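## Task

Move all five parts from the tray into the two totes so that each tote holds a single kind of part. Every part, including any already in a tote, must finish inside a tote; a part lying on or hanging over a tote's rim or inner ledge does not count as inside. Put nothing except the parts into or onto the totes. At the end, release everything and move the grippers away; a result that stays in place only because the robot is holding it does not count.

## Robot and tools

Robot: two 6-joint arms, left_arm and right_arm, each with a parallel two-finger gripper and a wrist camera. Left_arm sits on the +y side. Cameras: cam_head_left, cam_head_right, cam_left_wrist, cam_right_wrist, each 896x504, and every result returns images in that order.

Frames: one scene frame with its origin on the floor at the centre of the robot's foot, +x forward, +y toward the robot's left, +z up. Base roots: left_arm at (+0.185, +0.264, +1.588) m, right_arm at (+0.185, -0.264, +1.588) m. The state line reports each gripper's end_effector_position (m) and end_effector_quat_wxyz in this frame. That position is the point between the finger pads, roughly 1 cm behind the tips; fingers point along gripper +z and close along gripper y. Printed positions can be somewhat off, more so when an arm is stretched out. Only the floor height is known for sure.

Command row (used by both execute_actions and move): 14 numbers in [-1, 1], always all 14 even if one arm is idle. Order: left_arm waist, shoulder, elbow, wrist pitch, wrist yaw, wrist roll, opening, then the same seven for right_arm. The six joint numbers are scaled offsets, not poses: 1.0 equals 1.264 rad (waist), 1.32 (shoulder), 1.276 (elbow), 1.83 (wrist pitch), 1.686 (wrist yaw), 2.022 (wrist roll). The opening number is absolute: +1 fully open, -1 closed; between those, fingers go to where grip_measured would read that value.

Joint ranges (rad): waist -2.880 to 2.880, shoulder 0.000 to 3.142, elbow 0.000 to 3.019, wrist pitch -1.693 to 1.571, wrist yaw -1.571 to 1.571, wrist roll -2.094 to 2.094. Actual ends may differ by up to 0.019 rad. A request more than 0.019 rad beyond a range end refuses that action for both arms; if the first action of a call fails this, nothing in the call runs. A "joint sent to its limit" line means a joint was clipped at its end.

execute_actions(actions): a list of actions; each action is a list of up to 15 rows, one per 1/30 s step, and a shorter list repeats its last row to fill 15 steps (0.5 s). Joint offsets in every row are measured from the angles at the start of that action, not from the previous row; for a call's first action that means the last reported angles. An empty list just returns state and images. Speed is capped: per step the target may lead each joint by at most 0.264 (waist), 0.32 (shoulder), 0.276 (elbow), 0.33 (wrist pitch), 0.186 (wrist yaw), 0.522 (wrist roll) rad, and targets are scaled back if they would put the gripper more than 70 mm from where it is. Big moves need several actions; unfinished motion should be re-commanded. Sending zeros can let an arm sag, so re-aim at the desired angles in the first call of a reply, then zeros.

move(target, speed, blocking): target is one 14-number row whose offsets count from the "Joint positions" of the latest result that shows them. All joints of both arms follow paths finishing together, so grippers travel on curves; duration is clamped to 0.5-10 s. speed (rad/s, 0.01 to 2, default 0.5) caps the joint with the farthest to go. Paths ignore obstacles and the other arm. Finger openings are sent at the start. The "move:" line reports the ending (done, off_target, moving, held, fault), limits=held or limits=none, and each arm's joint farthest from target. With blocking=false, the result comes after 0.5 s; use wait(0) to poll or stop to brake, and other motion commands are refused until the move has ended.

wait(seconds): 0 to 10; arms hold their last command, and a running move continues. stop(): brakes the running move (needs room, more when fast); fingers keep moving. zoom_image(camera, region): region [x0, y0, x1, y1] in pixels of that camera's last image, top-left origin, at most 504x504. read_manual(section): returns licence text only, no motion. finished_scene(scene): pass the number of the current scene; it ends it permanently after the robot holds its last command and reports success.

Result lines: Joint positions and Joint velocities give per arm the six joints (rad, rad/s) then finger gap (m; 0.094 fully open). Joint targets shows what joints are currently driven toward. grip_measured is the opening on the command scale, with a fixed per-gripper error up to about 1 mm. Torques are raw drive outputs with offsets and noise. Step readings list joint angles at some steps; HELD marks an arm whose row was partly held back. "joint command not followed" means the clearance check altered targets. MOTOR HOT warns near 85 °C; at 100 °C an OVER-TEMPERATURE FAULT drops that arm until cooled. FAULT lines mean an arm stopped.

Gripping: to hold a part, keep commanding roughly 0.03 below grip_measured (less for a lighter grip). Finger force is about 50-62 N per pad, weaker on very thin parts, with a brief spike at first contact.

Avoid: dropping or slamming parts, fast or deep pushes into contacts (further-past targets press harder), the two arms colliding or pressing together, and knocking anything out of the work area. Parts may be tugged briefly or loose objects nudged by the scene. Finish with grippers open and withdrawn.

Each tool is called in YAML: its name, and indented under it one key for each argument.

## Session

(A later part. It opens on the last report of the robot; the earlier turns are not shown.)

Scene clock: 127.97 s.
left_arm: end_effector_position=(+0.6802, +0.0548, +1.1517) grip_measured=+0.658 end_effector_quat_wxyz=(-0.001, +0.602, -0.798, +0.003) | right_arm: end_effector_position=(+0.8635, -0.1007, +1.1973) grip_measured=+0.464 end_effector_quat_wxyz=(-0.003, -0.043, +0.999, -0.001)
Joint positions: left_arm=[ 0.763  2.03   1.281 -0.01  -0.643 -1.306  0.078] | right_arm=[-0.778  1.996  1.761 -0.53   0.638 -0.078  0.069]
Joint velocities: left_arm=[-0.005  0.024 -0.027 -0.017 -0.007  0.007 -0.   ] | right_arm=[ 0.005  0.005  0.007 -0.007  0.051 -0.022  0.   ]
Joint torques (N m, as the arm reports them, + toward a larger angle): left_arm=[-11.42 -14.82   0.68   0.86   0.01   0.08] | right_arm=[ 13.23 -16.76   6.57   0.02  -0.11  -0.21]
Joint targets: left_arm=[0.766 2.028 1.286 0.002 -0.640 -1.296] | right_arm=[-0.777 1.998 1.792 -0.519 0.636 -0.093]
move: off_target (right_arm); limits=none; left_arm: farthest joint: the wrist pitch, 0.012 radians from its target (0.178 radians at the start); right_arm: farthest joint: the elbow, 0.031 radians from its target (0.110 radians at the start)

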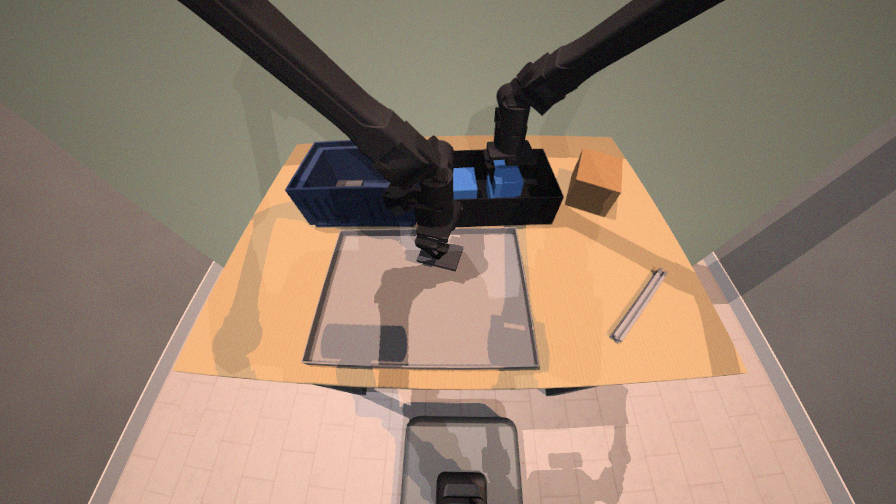

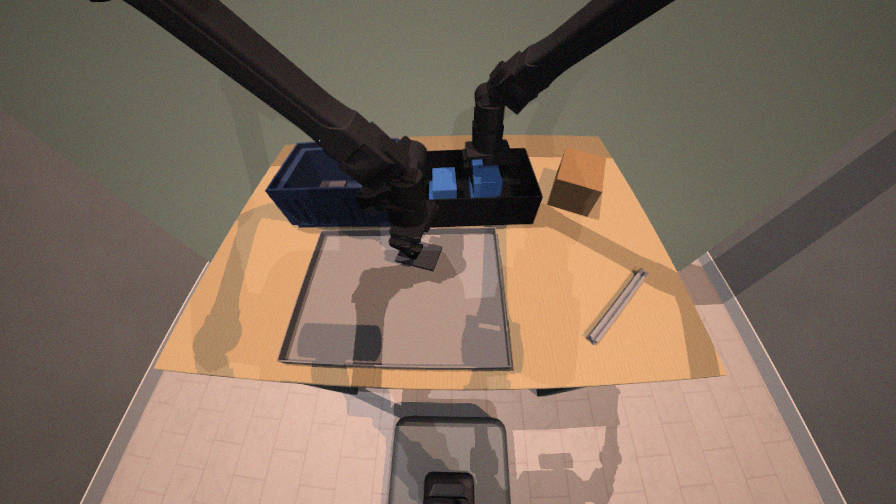

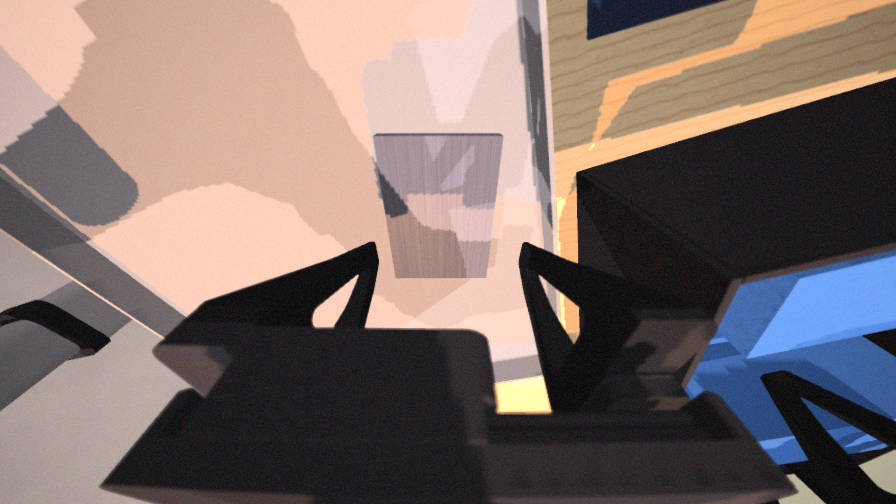

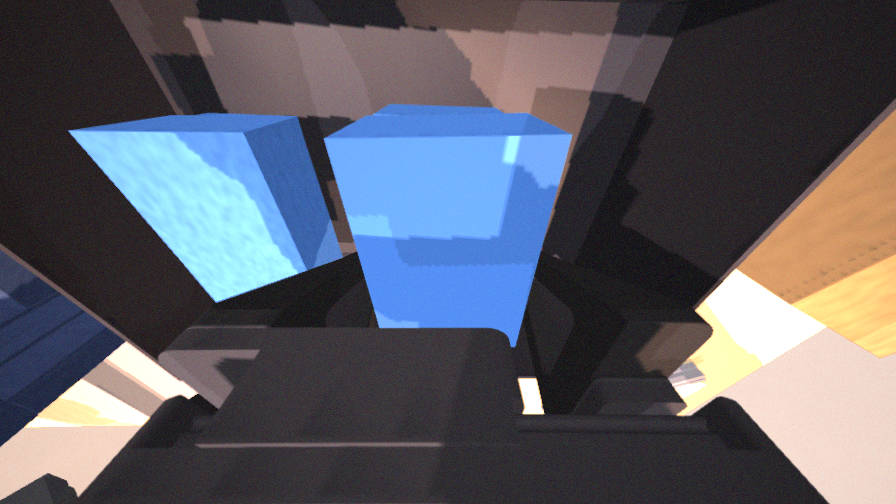

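move:
  target: [0.0328,0.0465,0.0389,0.0207,0.016,0.0185,0.66,-0.0079,0.0205,0.0404,0.0145,-0.0065,-0.0129,0.41]
  speed: 0.08

Scene clock: 131.20 s.
left_arm: end_effector_position=(+0.6771, +0.0578, +1.1223) grip_measured=+0.658 end_effector_quat_wxyz=(+0.000, +0.601, -0.799, +0.001) | right_arm: end_effector_position=(+0.8647, -0.0975, +1.1855) grip_measured=+0.464 end_effector_quat_wxyz=(-0.000, -0.043, +0.999, +0.001)
Joint positions: left_arm=[ 0.796  2.088  1.325  0.015 -0.62  -1.278  0.078] | right_arm=[-0.785  2.022  1.781 -0.514  0.629 -0.089  0.069]
Joint velocities: left_arm=[-0.015 -0.015 -0.007  0.012 -0.022 -0.022 -0.001] | right_arm=[-0.005 -0.015 -0.012  0.012  0.037  0.037 -0.001]
Joint torques (N m, as the arm reports them, + toward a larger angle): left_arm=[-11.4  -13.78   0.7    0.88   0.02   0.13] | right_arm=[ 13.03 -17.01   6.54   0.    -0.13  -0.19]
Joint targets: left_arm=[0.805 2.091 1.330 0.028 -0.617 -1.268] | right_arm=[-0.788 2.024 1.812 -0.503 0.627 -0.104]
move: off_target (right_arm); limits=none; left_arm: farthest joint: the wrist pitch, 0.013 radians from its target (0.038 radians at the start); right_arm: farthest joint: the elbow, 0.031 radians from its target (0.052 radians at the start)

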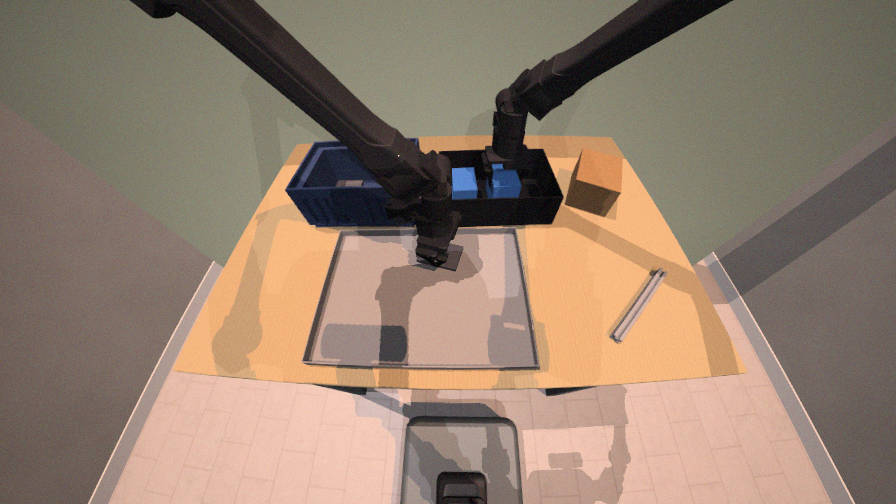

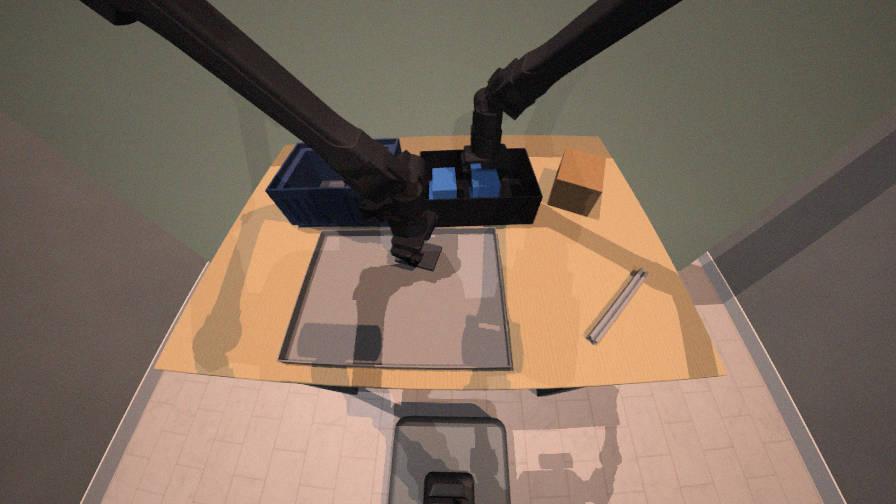

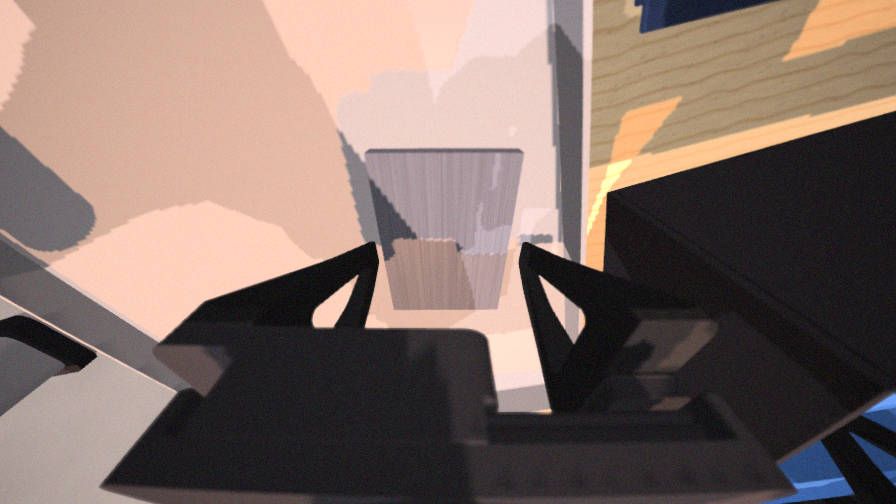

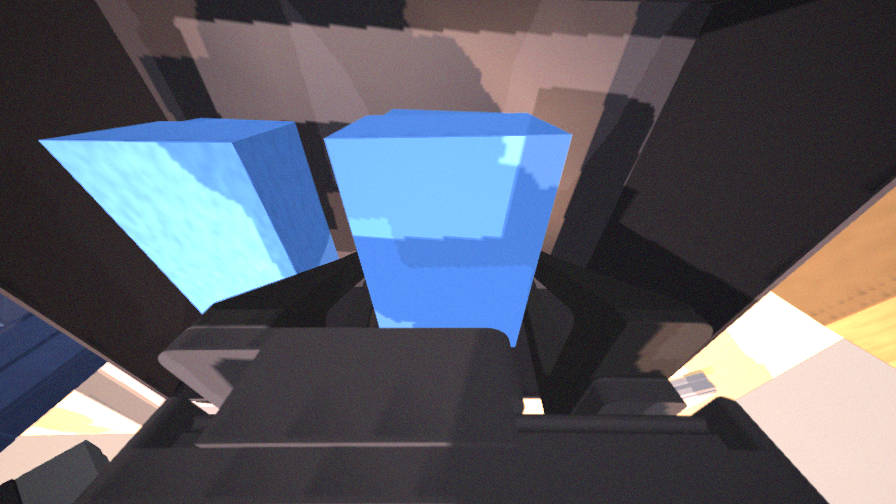

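execute_actions:
  actions:
    - [[0.0119,0.0053,0.0063,0.0082,0.003,0.0059,0.66,-0.0055,0.0068,0.0282,0.0082,-0.003,-0.0089,0.41]]

Scene clock: 132.20 s.
left_arm: end_effector_position=(+0.6785, +0.0600, +1.1206) grip_measured=+0.658 end_effector_quat_wxyz=(-0.001, +0.602, -0.798, +0.001) | right_arm: end_effector_position=(+0.8653, -0.0971, +1.1850) grip_measured=+0.464 end_effector_quat_wxyz=(+0.001, -0.044, +0.999, +0.002)
Joint positions: left_arm=[ 0.8    2.089  1.327  0.018 -0.619 -1.275  0.078] | right_arm=[-0.786  2.024  1.783 -0.512  0.627 -0.091  0.069]
Joint velocities: left_arm=[-0.005 -0.005 -0.012 -0.007 -0.007  0.037  0.   ] | right_arm=[-0.015 -0.005  0.002 -0.012 -0.051 -0.051 -0.001]
Joint torques (N m, as the arm reports them, + toward a larger angle): left_arm=[-10.8  -13.71   0.38   0.89   0.02   0.12] | right_arm=[ 12.71 -16.4    6.81   0.11  -0.14  -0.21]
Joint targets: left_arm=[0.811 2.095 1.333 0.030 -0.615 -1.266] | right_arm=[-0.792 2.031 1.817 -0.499 0.624 -0.107]
Step readings (joint positions):
0: left_arm=[0.796 2.088 1.325 0.015 -0.620 -1.278] | right_arm=[-0.785 2.022 1.781 -0.514 0.629 -0.089]
1: left_arm=[0.796 2.088 1.325 0.016 -0.620 -1.277] | right_arm=[-0.785 2.022 1.781 -0.514 0.628 -0.090]
2: left_arm=[0.796 2.088 1.325 0.017 -0.619 -1.277] | right_arm=[-0.786 2.023 1.782 -0.512 0.627 -0.090]
4: left_arm=[0.797 2.088 1.326 0.017 -0.619 -1.277] | right_arm=[-0.786 2.024 1.783 -0.512 0.627 -0.091]
8: left_arm=[0.799 2.089 1.327 0.018 -0.619 -1.276] | right_arm=[-0.786 2.024 1.783 -0.512 0.627 -0.091]
15: Joint positions above

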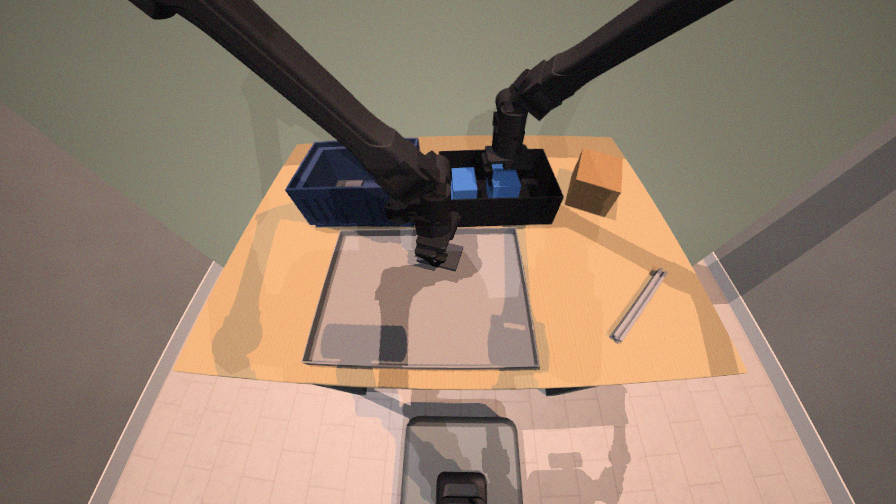

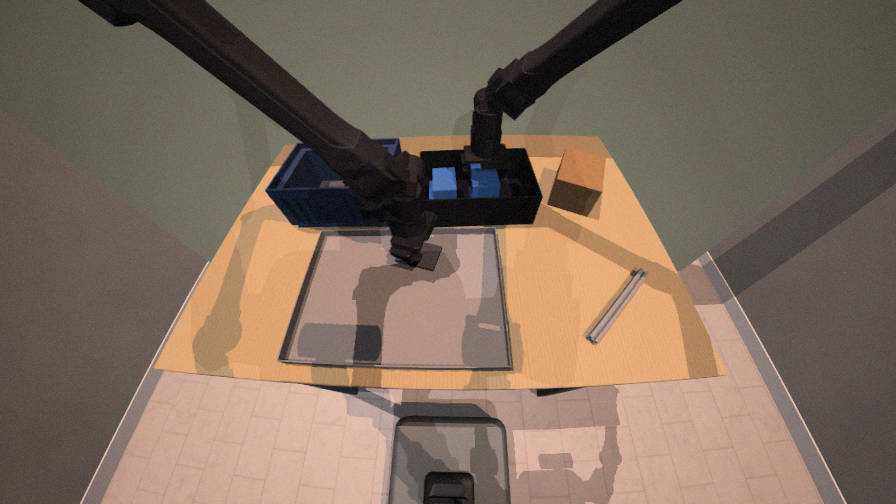

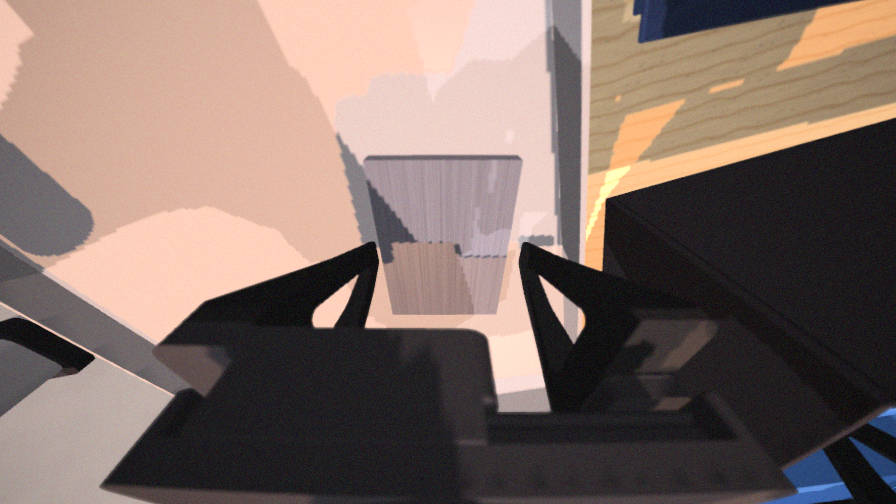

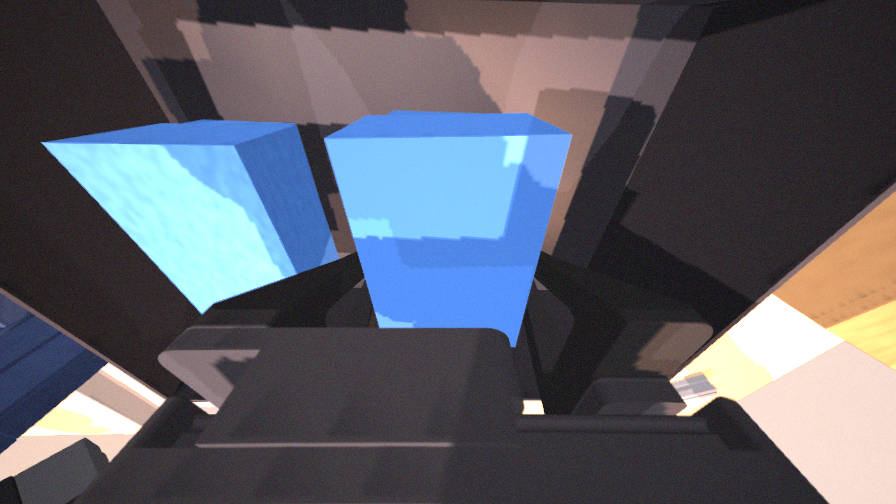

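execute_actions:
  actions:
    - [[0.0087,0.0076,0.0047,0.0066,0.0024,0.0045,0.66,-0.0016,0.0015,0.0243,0.006,-0.0012,-0.0069,0.45],[0.0087,0.0076,0.0047,0.0066,0.0024,0.0045,0.64,-0.0016,0.0015,0.0243,0.006,-0.0012,-0.0069,0.48],[0.0087,0.0076,0.0047,0.0066,0.0024,0.0045,0.61,-0.0016,0.0015,0.0243,0.006,-0.0012,-0.0069,0.51],[0.0087,0.0076,0.0047,0.0066,0.0024,0.0045,0.58,-0.0016,0.0015,0.0243,0.006,-0.0012,-0.0069,0.54],[0.0087,0.0076,0.0047,0.0066,0.0024,0.0045,0.55,-0.0016,0.0015,0.0243,0.006,-0.0012,-0.0069,0.57],[0.0087,0.0076,0.0047,0.0066,0.0024,0.0045,0.52,-0.0016,0.0015,0.0243,0.006,-0.0012,-0.0069,0.6],[0.0087,0.0076,0.0047,0.0066,0.0024,0.0045,0.49,-0.0016,0.0015,0.0243,0.006,-0.0012,-0.0069,0.63],[0.0087,0.0076,0.0047,0.0066,0.0024,0.0045,0.46,-0.0016,0.0015,0.0243,0.006,-0.0012,-0.0069,0.66],[0.0087,0.0076,0.0047,0.0066,0.0024,0.0045,0.44,-0.0016,0.0015,0.0243,0.006,-0.0012,-0.0069,0.68],[0.0087,0.0076,0.0047,0.0066,0.0024,0.0045,0.42,-0.0016,0.0015,0.0243,0.006,-0.0012,-0.0069,0.68],[0.0087,0.0076,0.0047,0.0066,0.0024,0.0045,0.4,-0.0016,0.0015,0.0243,0.006,-0.0012,-0.0069,0.68],[0.0087,0.0076,0.0047,0.0066,0.0024,0.0045,0.38,-0.0016,0.0015,0.0243,0.006,-0.0012,-0.0069,0.68],[0.0087,0.0076,0.0047,0.0066,0.0024,0.0045,0.36,-0.0016,0.0015,0.0243,0.006,-0.0012,-0.0069,0.68],[0.0087,0.0076,0.0047,0.0066,0.0024,0.0045,0.34,-0.0016,0.0015,0.0243,0.006,-0.0012,-0.0069,0.68]]

Scene clock: 134.23 s.
left_arm: end_effector_position=(+0.6761, +0.0588, +1.1191) grip_measured=+0.383 end_effector_quat_wxyz=(+0.000, +0.601, -0.799, -0.000) | right_arm: end_effector_position=(+0.8653, -0.0971, +1.1850) grip_measured=+0.679 end_effector_quat_wxyz=(+0.001, -0.044, +0.999, +0.002)
Joint positions: left_arm=[ 0.8    2.093  1.328  0.018 -0.619 -1.275  0.065] | right_arm=[-0.786  2.024  1.783 -0.512  0.627 -0.092  0.079]
Joint velocities: left_arm=[-0.005 -0.005 -0.032 -0.022  0.022 -0.095  0.   ] | right_arm=[ 0.005  0.005 -0.002  0.002 -0.022  0.066  0.   ]
Joint torques (N m, as the arm reports them, + toward a larger angle): left_arm=[-10.91 -13.46   0.44   0.92   0.02   0.11] | right_arm=[ 12.99 -16.94   6.55   0.03  -0.11  -0.2 ]
Joint targets: left_arm=[0.811 2.099 1.333 0.030 -0.615 -1.267] | right_arm=[-0.788 2.026 1.814 -0.501 0.625 -0.106]
Step readings (joint positions):
0: left_arm=[0.800 2.089 1.327 0.018 -0.619 -1.275] | right_arm=[-0.786 2.024 1.783 -0.512 0.627 -0.091]
1: left_arm=[0.800 2.089 1.327 0.018 -0.619 -1.275] | right_arm=[-0.786 2.024 1.783 -0.512 0.627 -0.091]
2: left_arm=[0.800 2.089 1.327 0.018 -0.619 -1.275] | right_arm=[-0.786 2.024 1.783 -0.512 0.627 -0.091]
4: left_arm=[0.800 2.090 1.328 0.018 -0.619 -1.275] | right_arm=[-0.786 2.024 1.783 -0.512 0.627 -0.091]
8: left_arm=[0.800 2.093 1.328 0.018 -0.619 -1.275] | right_arm=[-0.786 2.024 1.783 -0.512 0.627 -0.092]
15: Joint positions above

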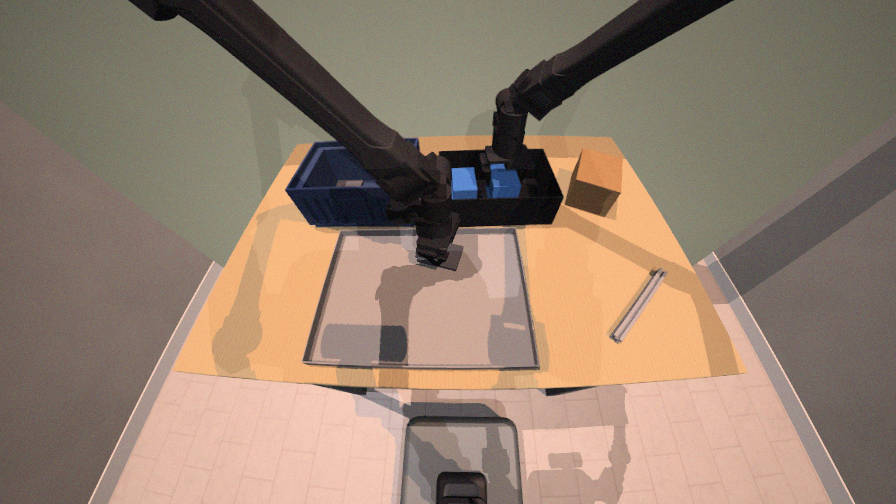

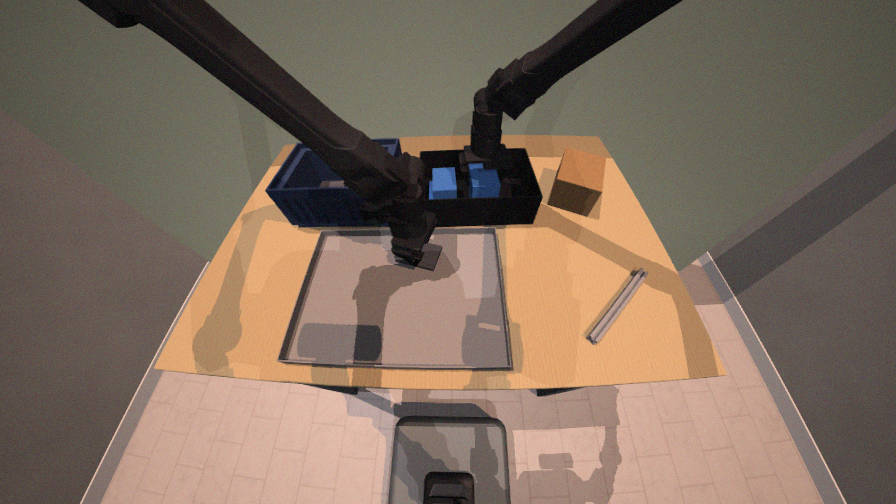

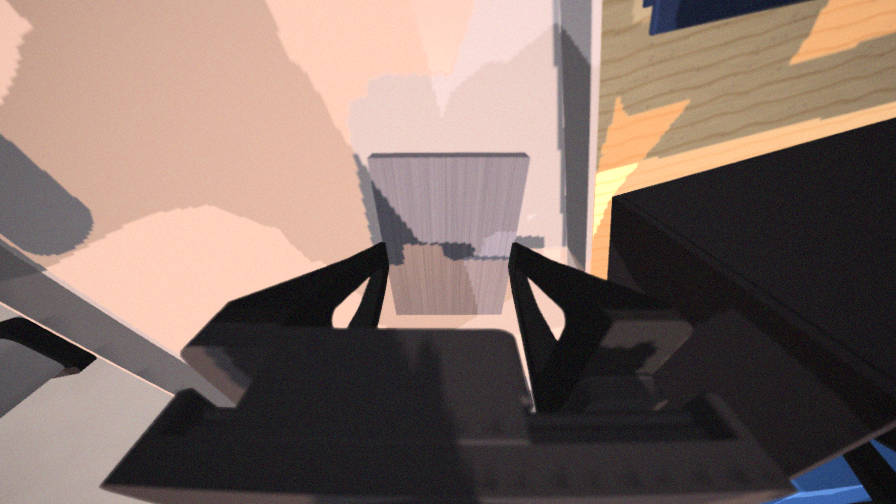

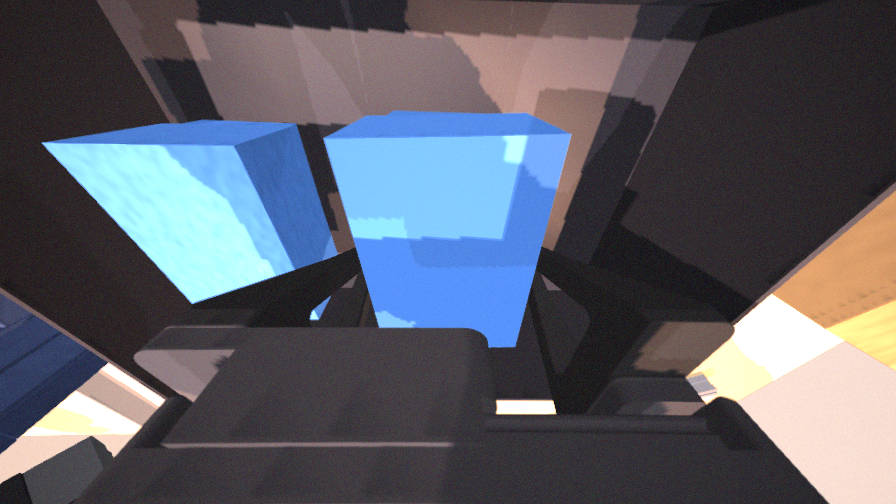

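move:
  target: [-0.193,-0.3023,-0.1904,-0.1588,-0.0949,-0.113,0.335,0.0899,-0.1364,-0.0705,-0.0699,0.0427,0.0504,0.68]
  speed: 0.3

Scene clock: 137.20 s.
left_arm: end_effector_position=(+0.6787, +0.0596, +1.3115) grip_measured=+0.383 end_effector_quat_wxyz=(-0.001, +0.604, -0.797, +0.001) | right_arm: end_effector_position=(+0.8733, -0.0937, +1.2820) grip_measured=+0.679 end_effector_quat_wxyz=(+0.004, -0.041, +0.999, +0.001)
Joint positions: left_arm=[ 0.575  1.706  1.087 -0.262 -0.775 -1.494  0.065] | right_arm=[-0.689  1.866  1.7   -0.631  0.697 -0.004  0.079]
Joint velocities: left_arm=[-0.005  0.005 -0.007  0.017 -0.051 -0.081  0.   ] | right_arm=[-0.005 -0.015 -0.017 -0.012  0.022 -0.081 -0.   ]
Joint torques (N m, as the arm reports them, + toward a larger angle): left_arm=[-12.74 -13.63   1.65   0.03  -0.27  -0.03] | right_arm=[ 14.89 -18.28   3.8   -0.6    0.1    0.06]
Joint targets: left_arm=[0.556 1.694 1.085 -0.273 -0.779 -1.504] | right_arm=[-0.672 1.844 1.693 -0.640 0.699 0.010]
move: off_target (right_arm); limits=none; left_arm: farthest joint: the waist, 0.019 radians from its target (0.244 radians at the start); right_arm: farthest joint: the shoulder, 0.022 radians from its target (0.180 radians at the start)

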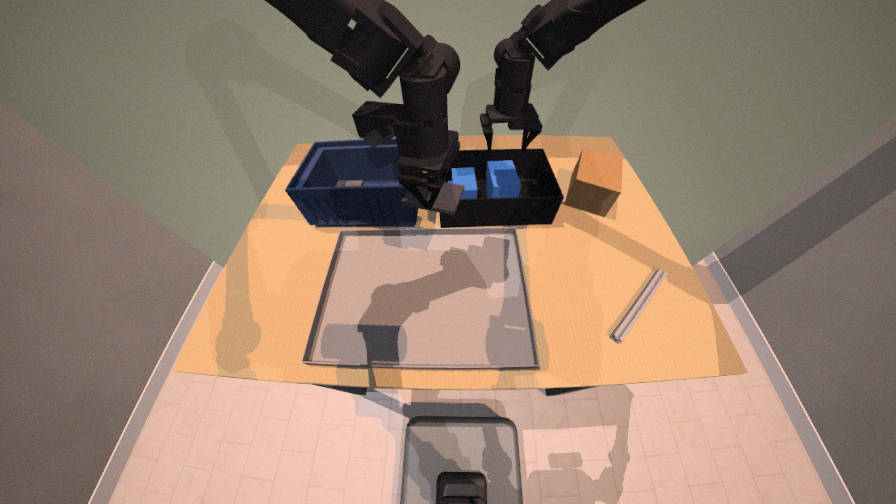

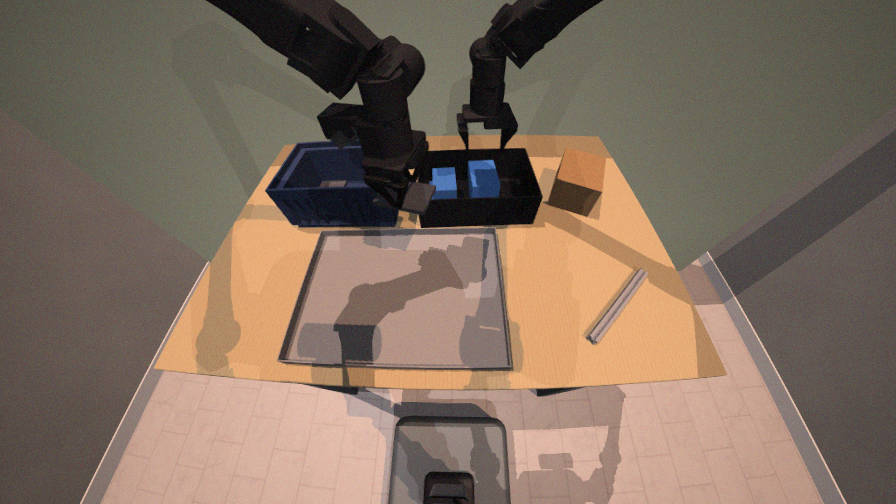

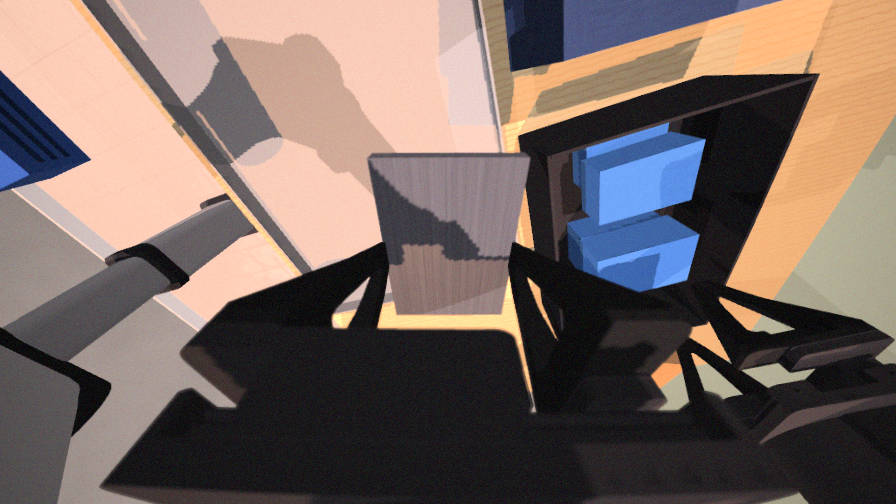

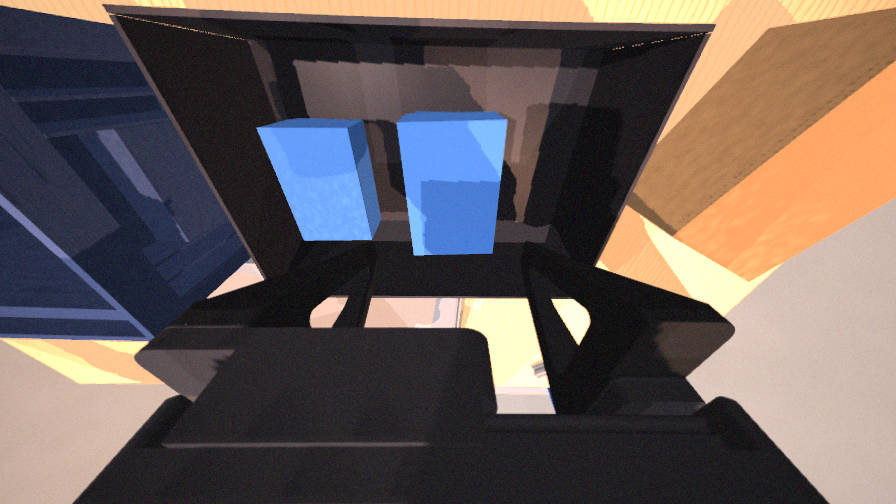

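move:
  target: [0.1964,-0.1087,0.3425,-0.2226,0.1071,-0.0079,0.335,-0.1843,-0.3576,-0.6983,0.2932,-0.1002,0,0.68]
  speed: 0.7

Scene clock: 140.90 s.
left_arm: end_effector_position=(+0.8602, +0.2273, +1.3318) grip_measured=+0.383 end_effector_quat_wxyz=(+0.001, +0.694, -0.720, +0.002) | right_arm: end_effector_position=(+0.6377, -0.2392, +1.2896) grip_measured=+0.679 end_effector_quat_wxyz=(-0.005, +0.049, +0.999, +0.000)
Joint positions: left_arm=[ 0.823  1.578  1.502 -0.659 -0.598 -1.501  0.065] | right_arm=[-0.919  1.413  0.81  -0.105  0.53  -0.004  0.079]
Joint velocities: left_arm=[-0.015 -0.024 -0.032 -0.017 -0.081 -0.007  0.   ] | right_arm=[-0.015 -0.015  0.002  0.002 -0.037  0.007  0.   ]
Joint torques (N m, as the arm reports them, + toward a larger angle): left_arm=[ -8.38 -19.61   6.89  -0.04  -0.02  -0.04] | right_arm=[  5.83 -13.19   0.96   0.08  -0.11  -0.07]
Joint targets: left_arm=[0.824 1.562 1.524 -0.669 -0.594 -1.510] | right_arm=[-0.922 1.395 0.809 -0.094 0.527 -0.004]
move: off_target (left_arm); limits=none; left_arm: farthest joint: the elbow, 0.022 radians from its target (0.437 radians at the start); right_arm: farthest joint: the shoulder, 0.019 radians from its target (0.472 radians at the start)

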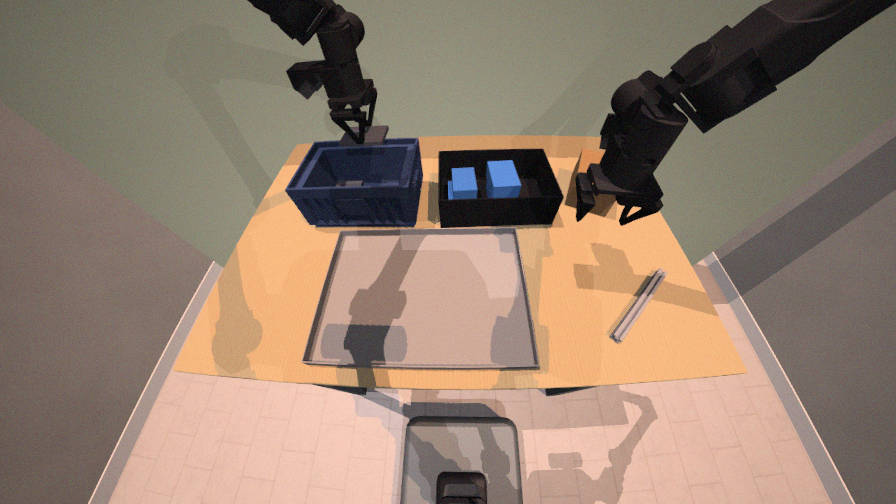

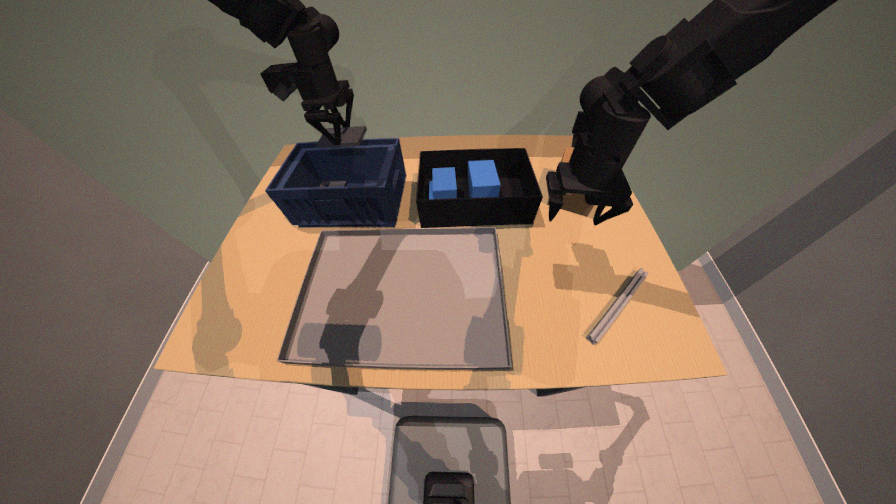

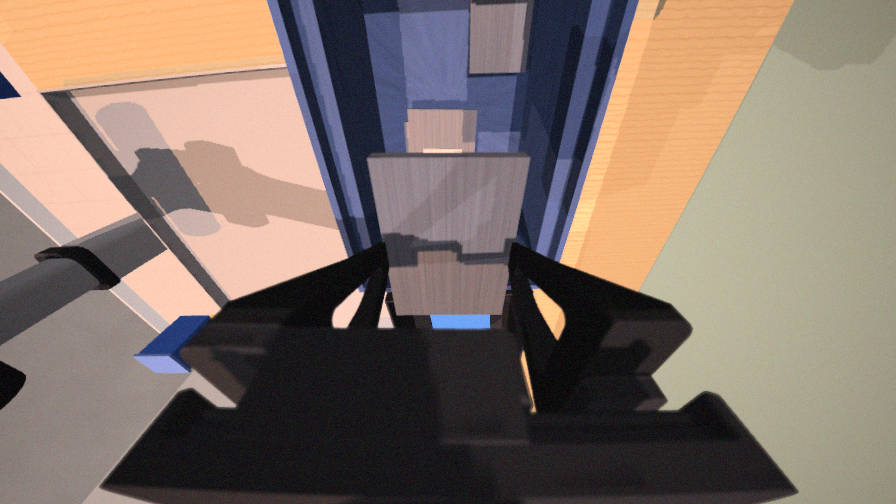

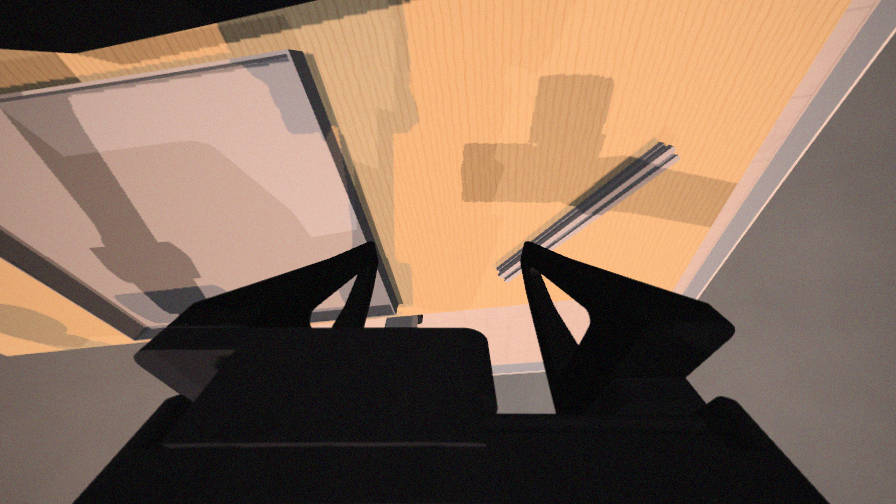

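move:
  target: [0.1218,0.2371,0.1541,0.1151,0.068,0.06,0.335,-0.0024,-0.0136,-0.0008,0.006,-0.0018,0,0.68]
  speed: 0.25

Scene clock: 145.50 s.
left_arm: end_effector_position=(+0.8545, +0.2267, +1.1594) grip_measured=+0.383 end_effector_quat_wxyz=(+0.005, +0.693, -0.721, -0.004) | right_arm: end_effector_position=(+0.6377, -0.2392, +1.2896) grip_measured=+0.679 end_effector_quat_wxyz=(-0.005, +0.049, +0.999, +0.000)
Joint positions: left_arm=[ 0.975  1.905  1.674 -0.46  -0.487 -1.389  0.065] | right_arm=[-0.919  1.413  0.81  -0.105  0.529 -0.004  0.079]
Joint velocities: left_arm=[-0.024  0.005  0.007  0.002 -0.037  0.081  0.   ] | right_arm=[-0.015 -0.015 -0.007 -0.007 -0.051 -0.037 -0.   ]
Joint torques (N m, as the arm reports them, + toward a larger angle): left_arm=[ -9.53 -21.04   6.04   0.86   0.     0.11] | right_arm=[  5.74 -13.16   1.01   0.06  -0.12  -0.07]
Joint targets: left_arm=[0.977 1.891 1.699 -0.448 -0.483 -1.380] | right_arm=[-0.923 1.395 0.809 -0.094 0.527 -0.004]
move: off_target (left_arm); limits=none; left_arm: farthest joint: the elbow, 0.024 radians from its target (0.197 radians at the start); right_arm: farthest joint: the shoulder, 0.018 radians from its target (0.018 radians at the start)

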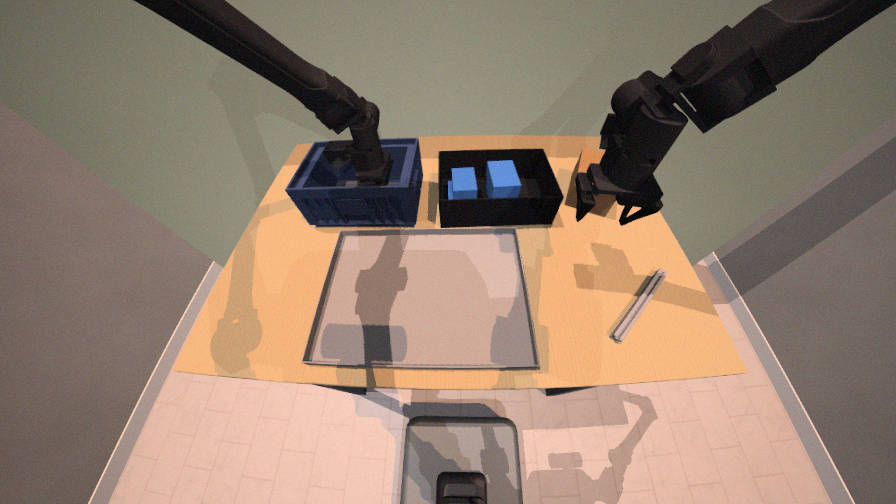

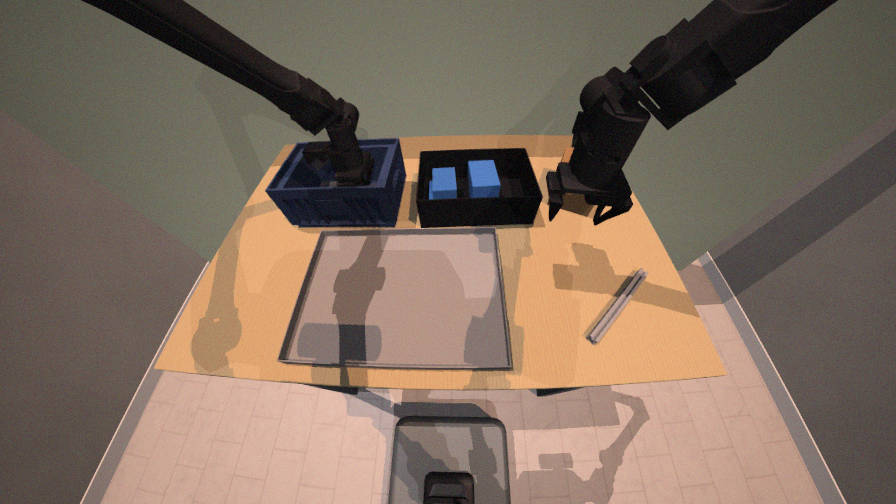

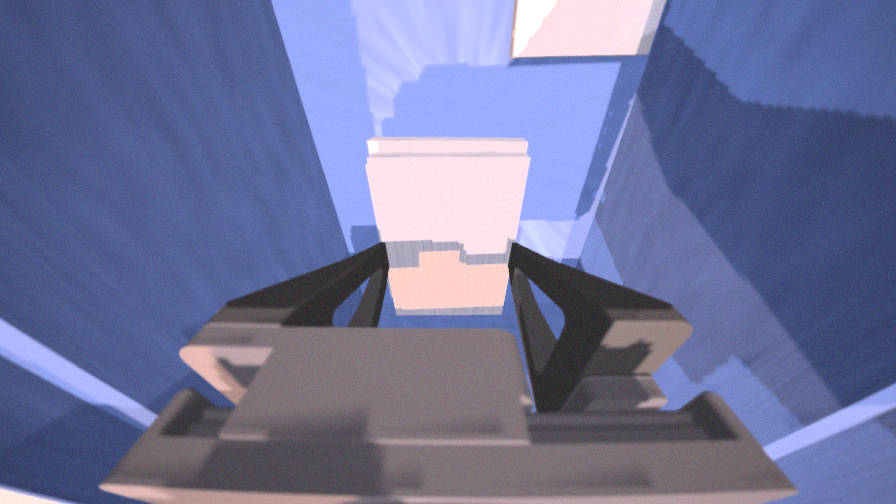

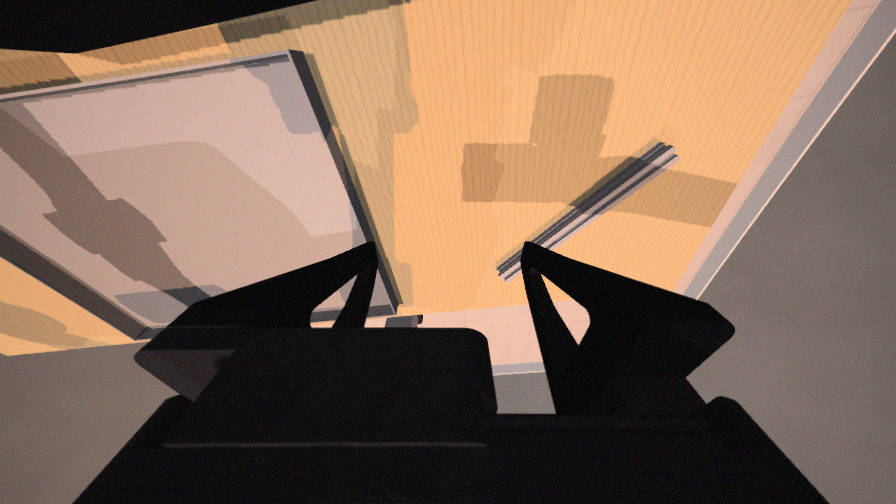

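move:
  target: [0.0079,0.0091,0.0337,0.0096,0.0053,0.0064,0.335,-0.0024,-0.0136,-0.0008,0.006,-0.0018,0,0.68]
  speed: 0.06

Scene clock: 147.03 s.
left_arm: end_effector_position=(+0.8608, +0.2258, +1.1562) grip_measured=+0.383 end_effector_quat_wxyz=(+0.002, +0.694, -0.720, +0.001) | right_arm: end_effector_position=(+0.6377, -0.2390, +1.2896) grip_measured=+0.679 end_effector_quat_wxyz=(-0.005, +0.049, +0.999, +0.001)
Joint positions: left_arm=[ 0.976  1.916  1.693 -0.455 -0.482 -1.386  0.065] | right_arm=[-0.919  1.413  0.81  -0.105  0.529 -0.004  0.079]
Joint velocities: left_arm=[-0.015  0.005 -0.007 -0.002 -0.022 -0.007 -0.   ] | right_arm=[ 0.005 -0.015 -0.007 -0.007 -0.007 -0.095  0.   ]
Joint torques (N m, as the arm reports them, + toward a larger angle): left_arm=[ -8.41 -20.11   6.05   0.83   0.03   0.12] | right_arm=[  5.75 -13.22   1.     0.05  -0.12  -0.07]
Joint targets: left_arm=[0.985 1.916 1.717 -0.443 -0.478 -1.376] | right_arm=[-0.923 1.395 0.809 -0.094 0.526 -0.004]
move: off_target (left_arm); limits=none; left_arm: farthest joint: the elbow, 0.024 radians from its target (0.043 radians at the start); right_arm: farthest joint: the shoulder, 0.018 radians from its target (0.018 radians at the start)

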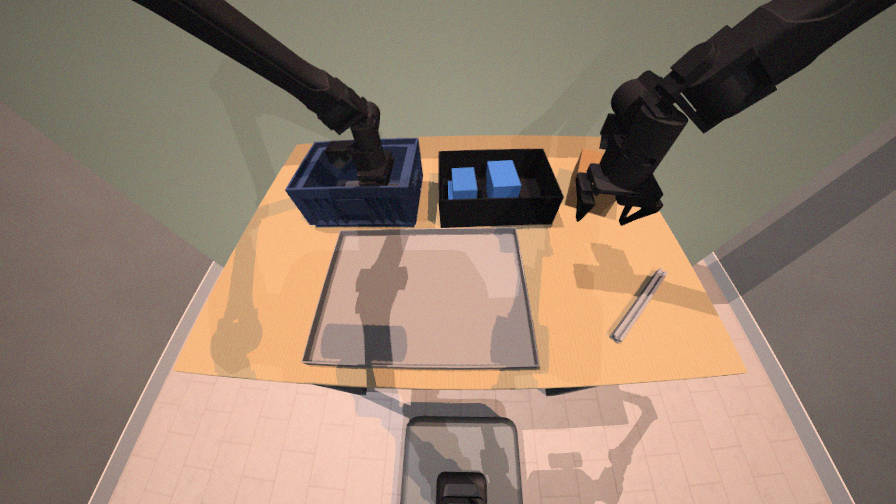

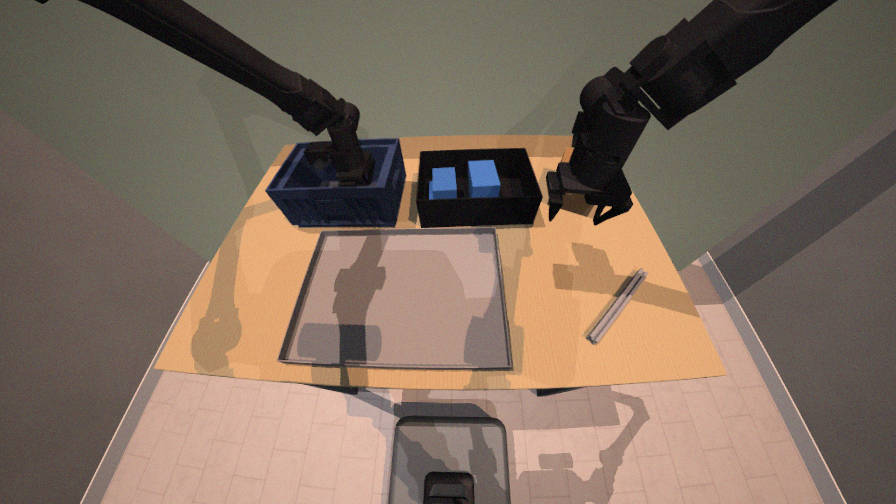

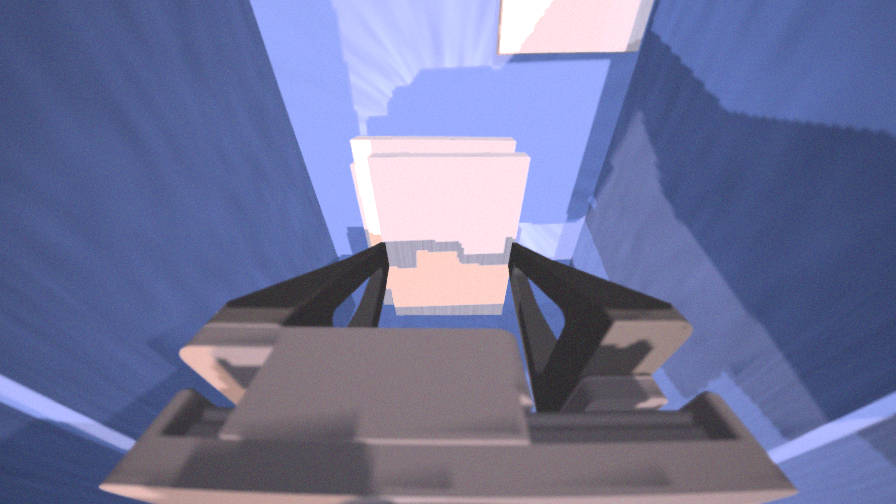

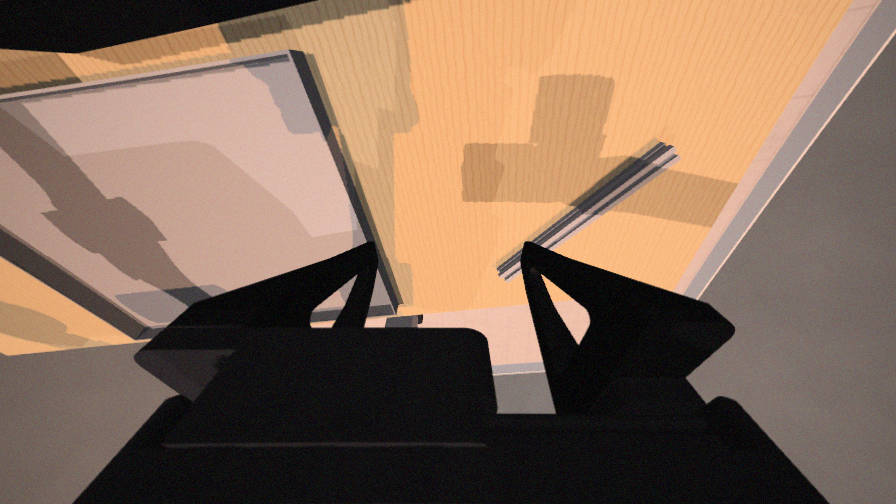

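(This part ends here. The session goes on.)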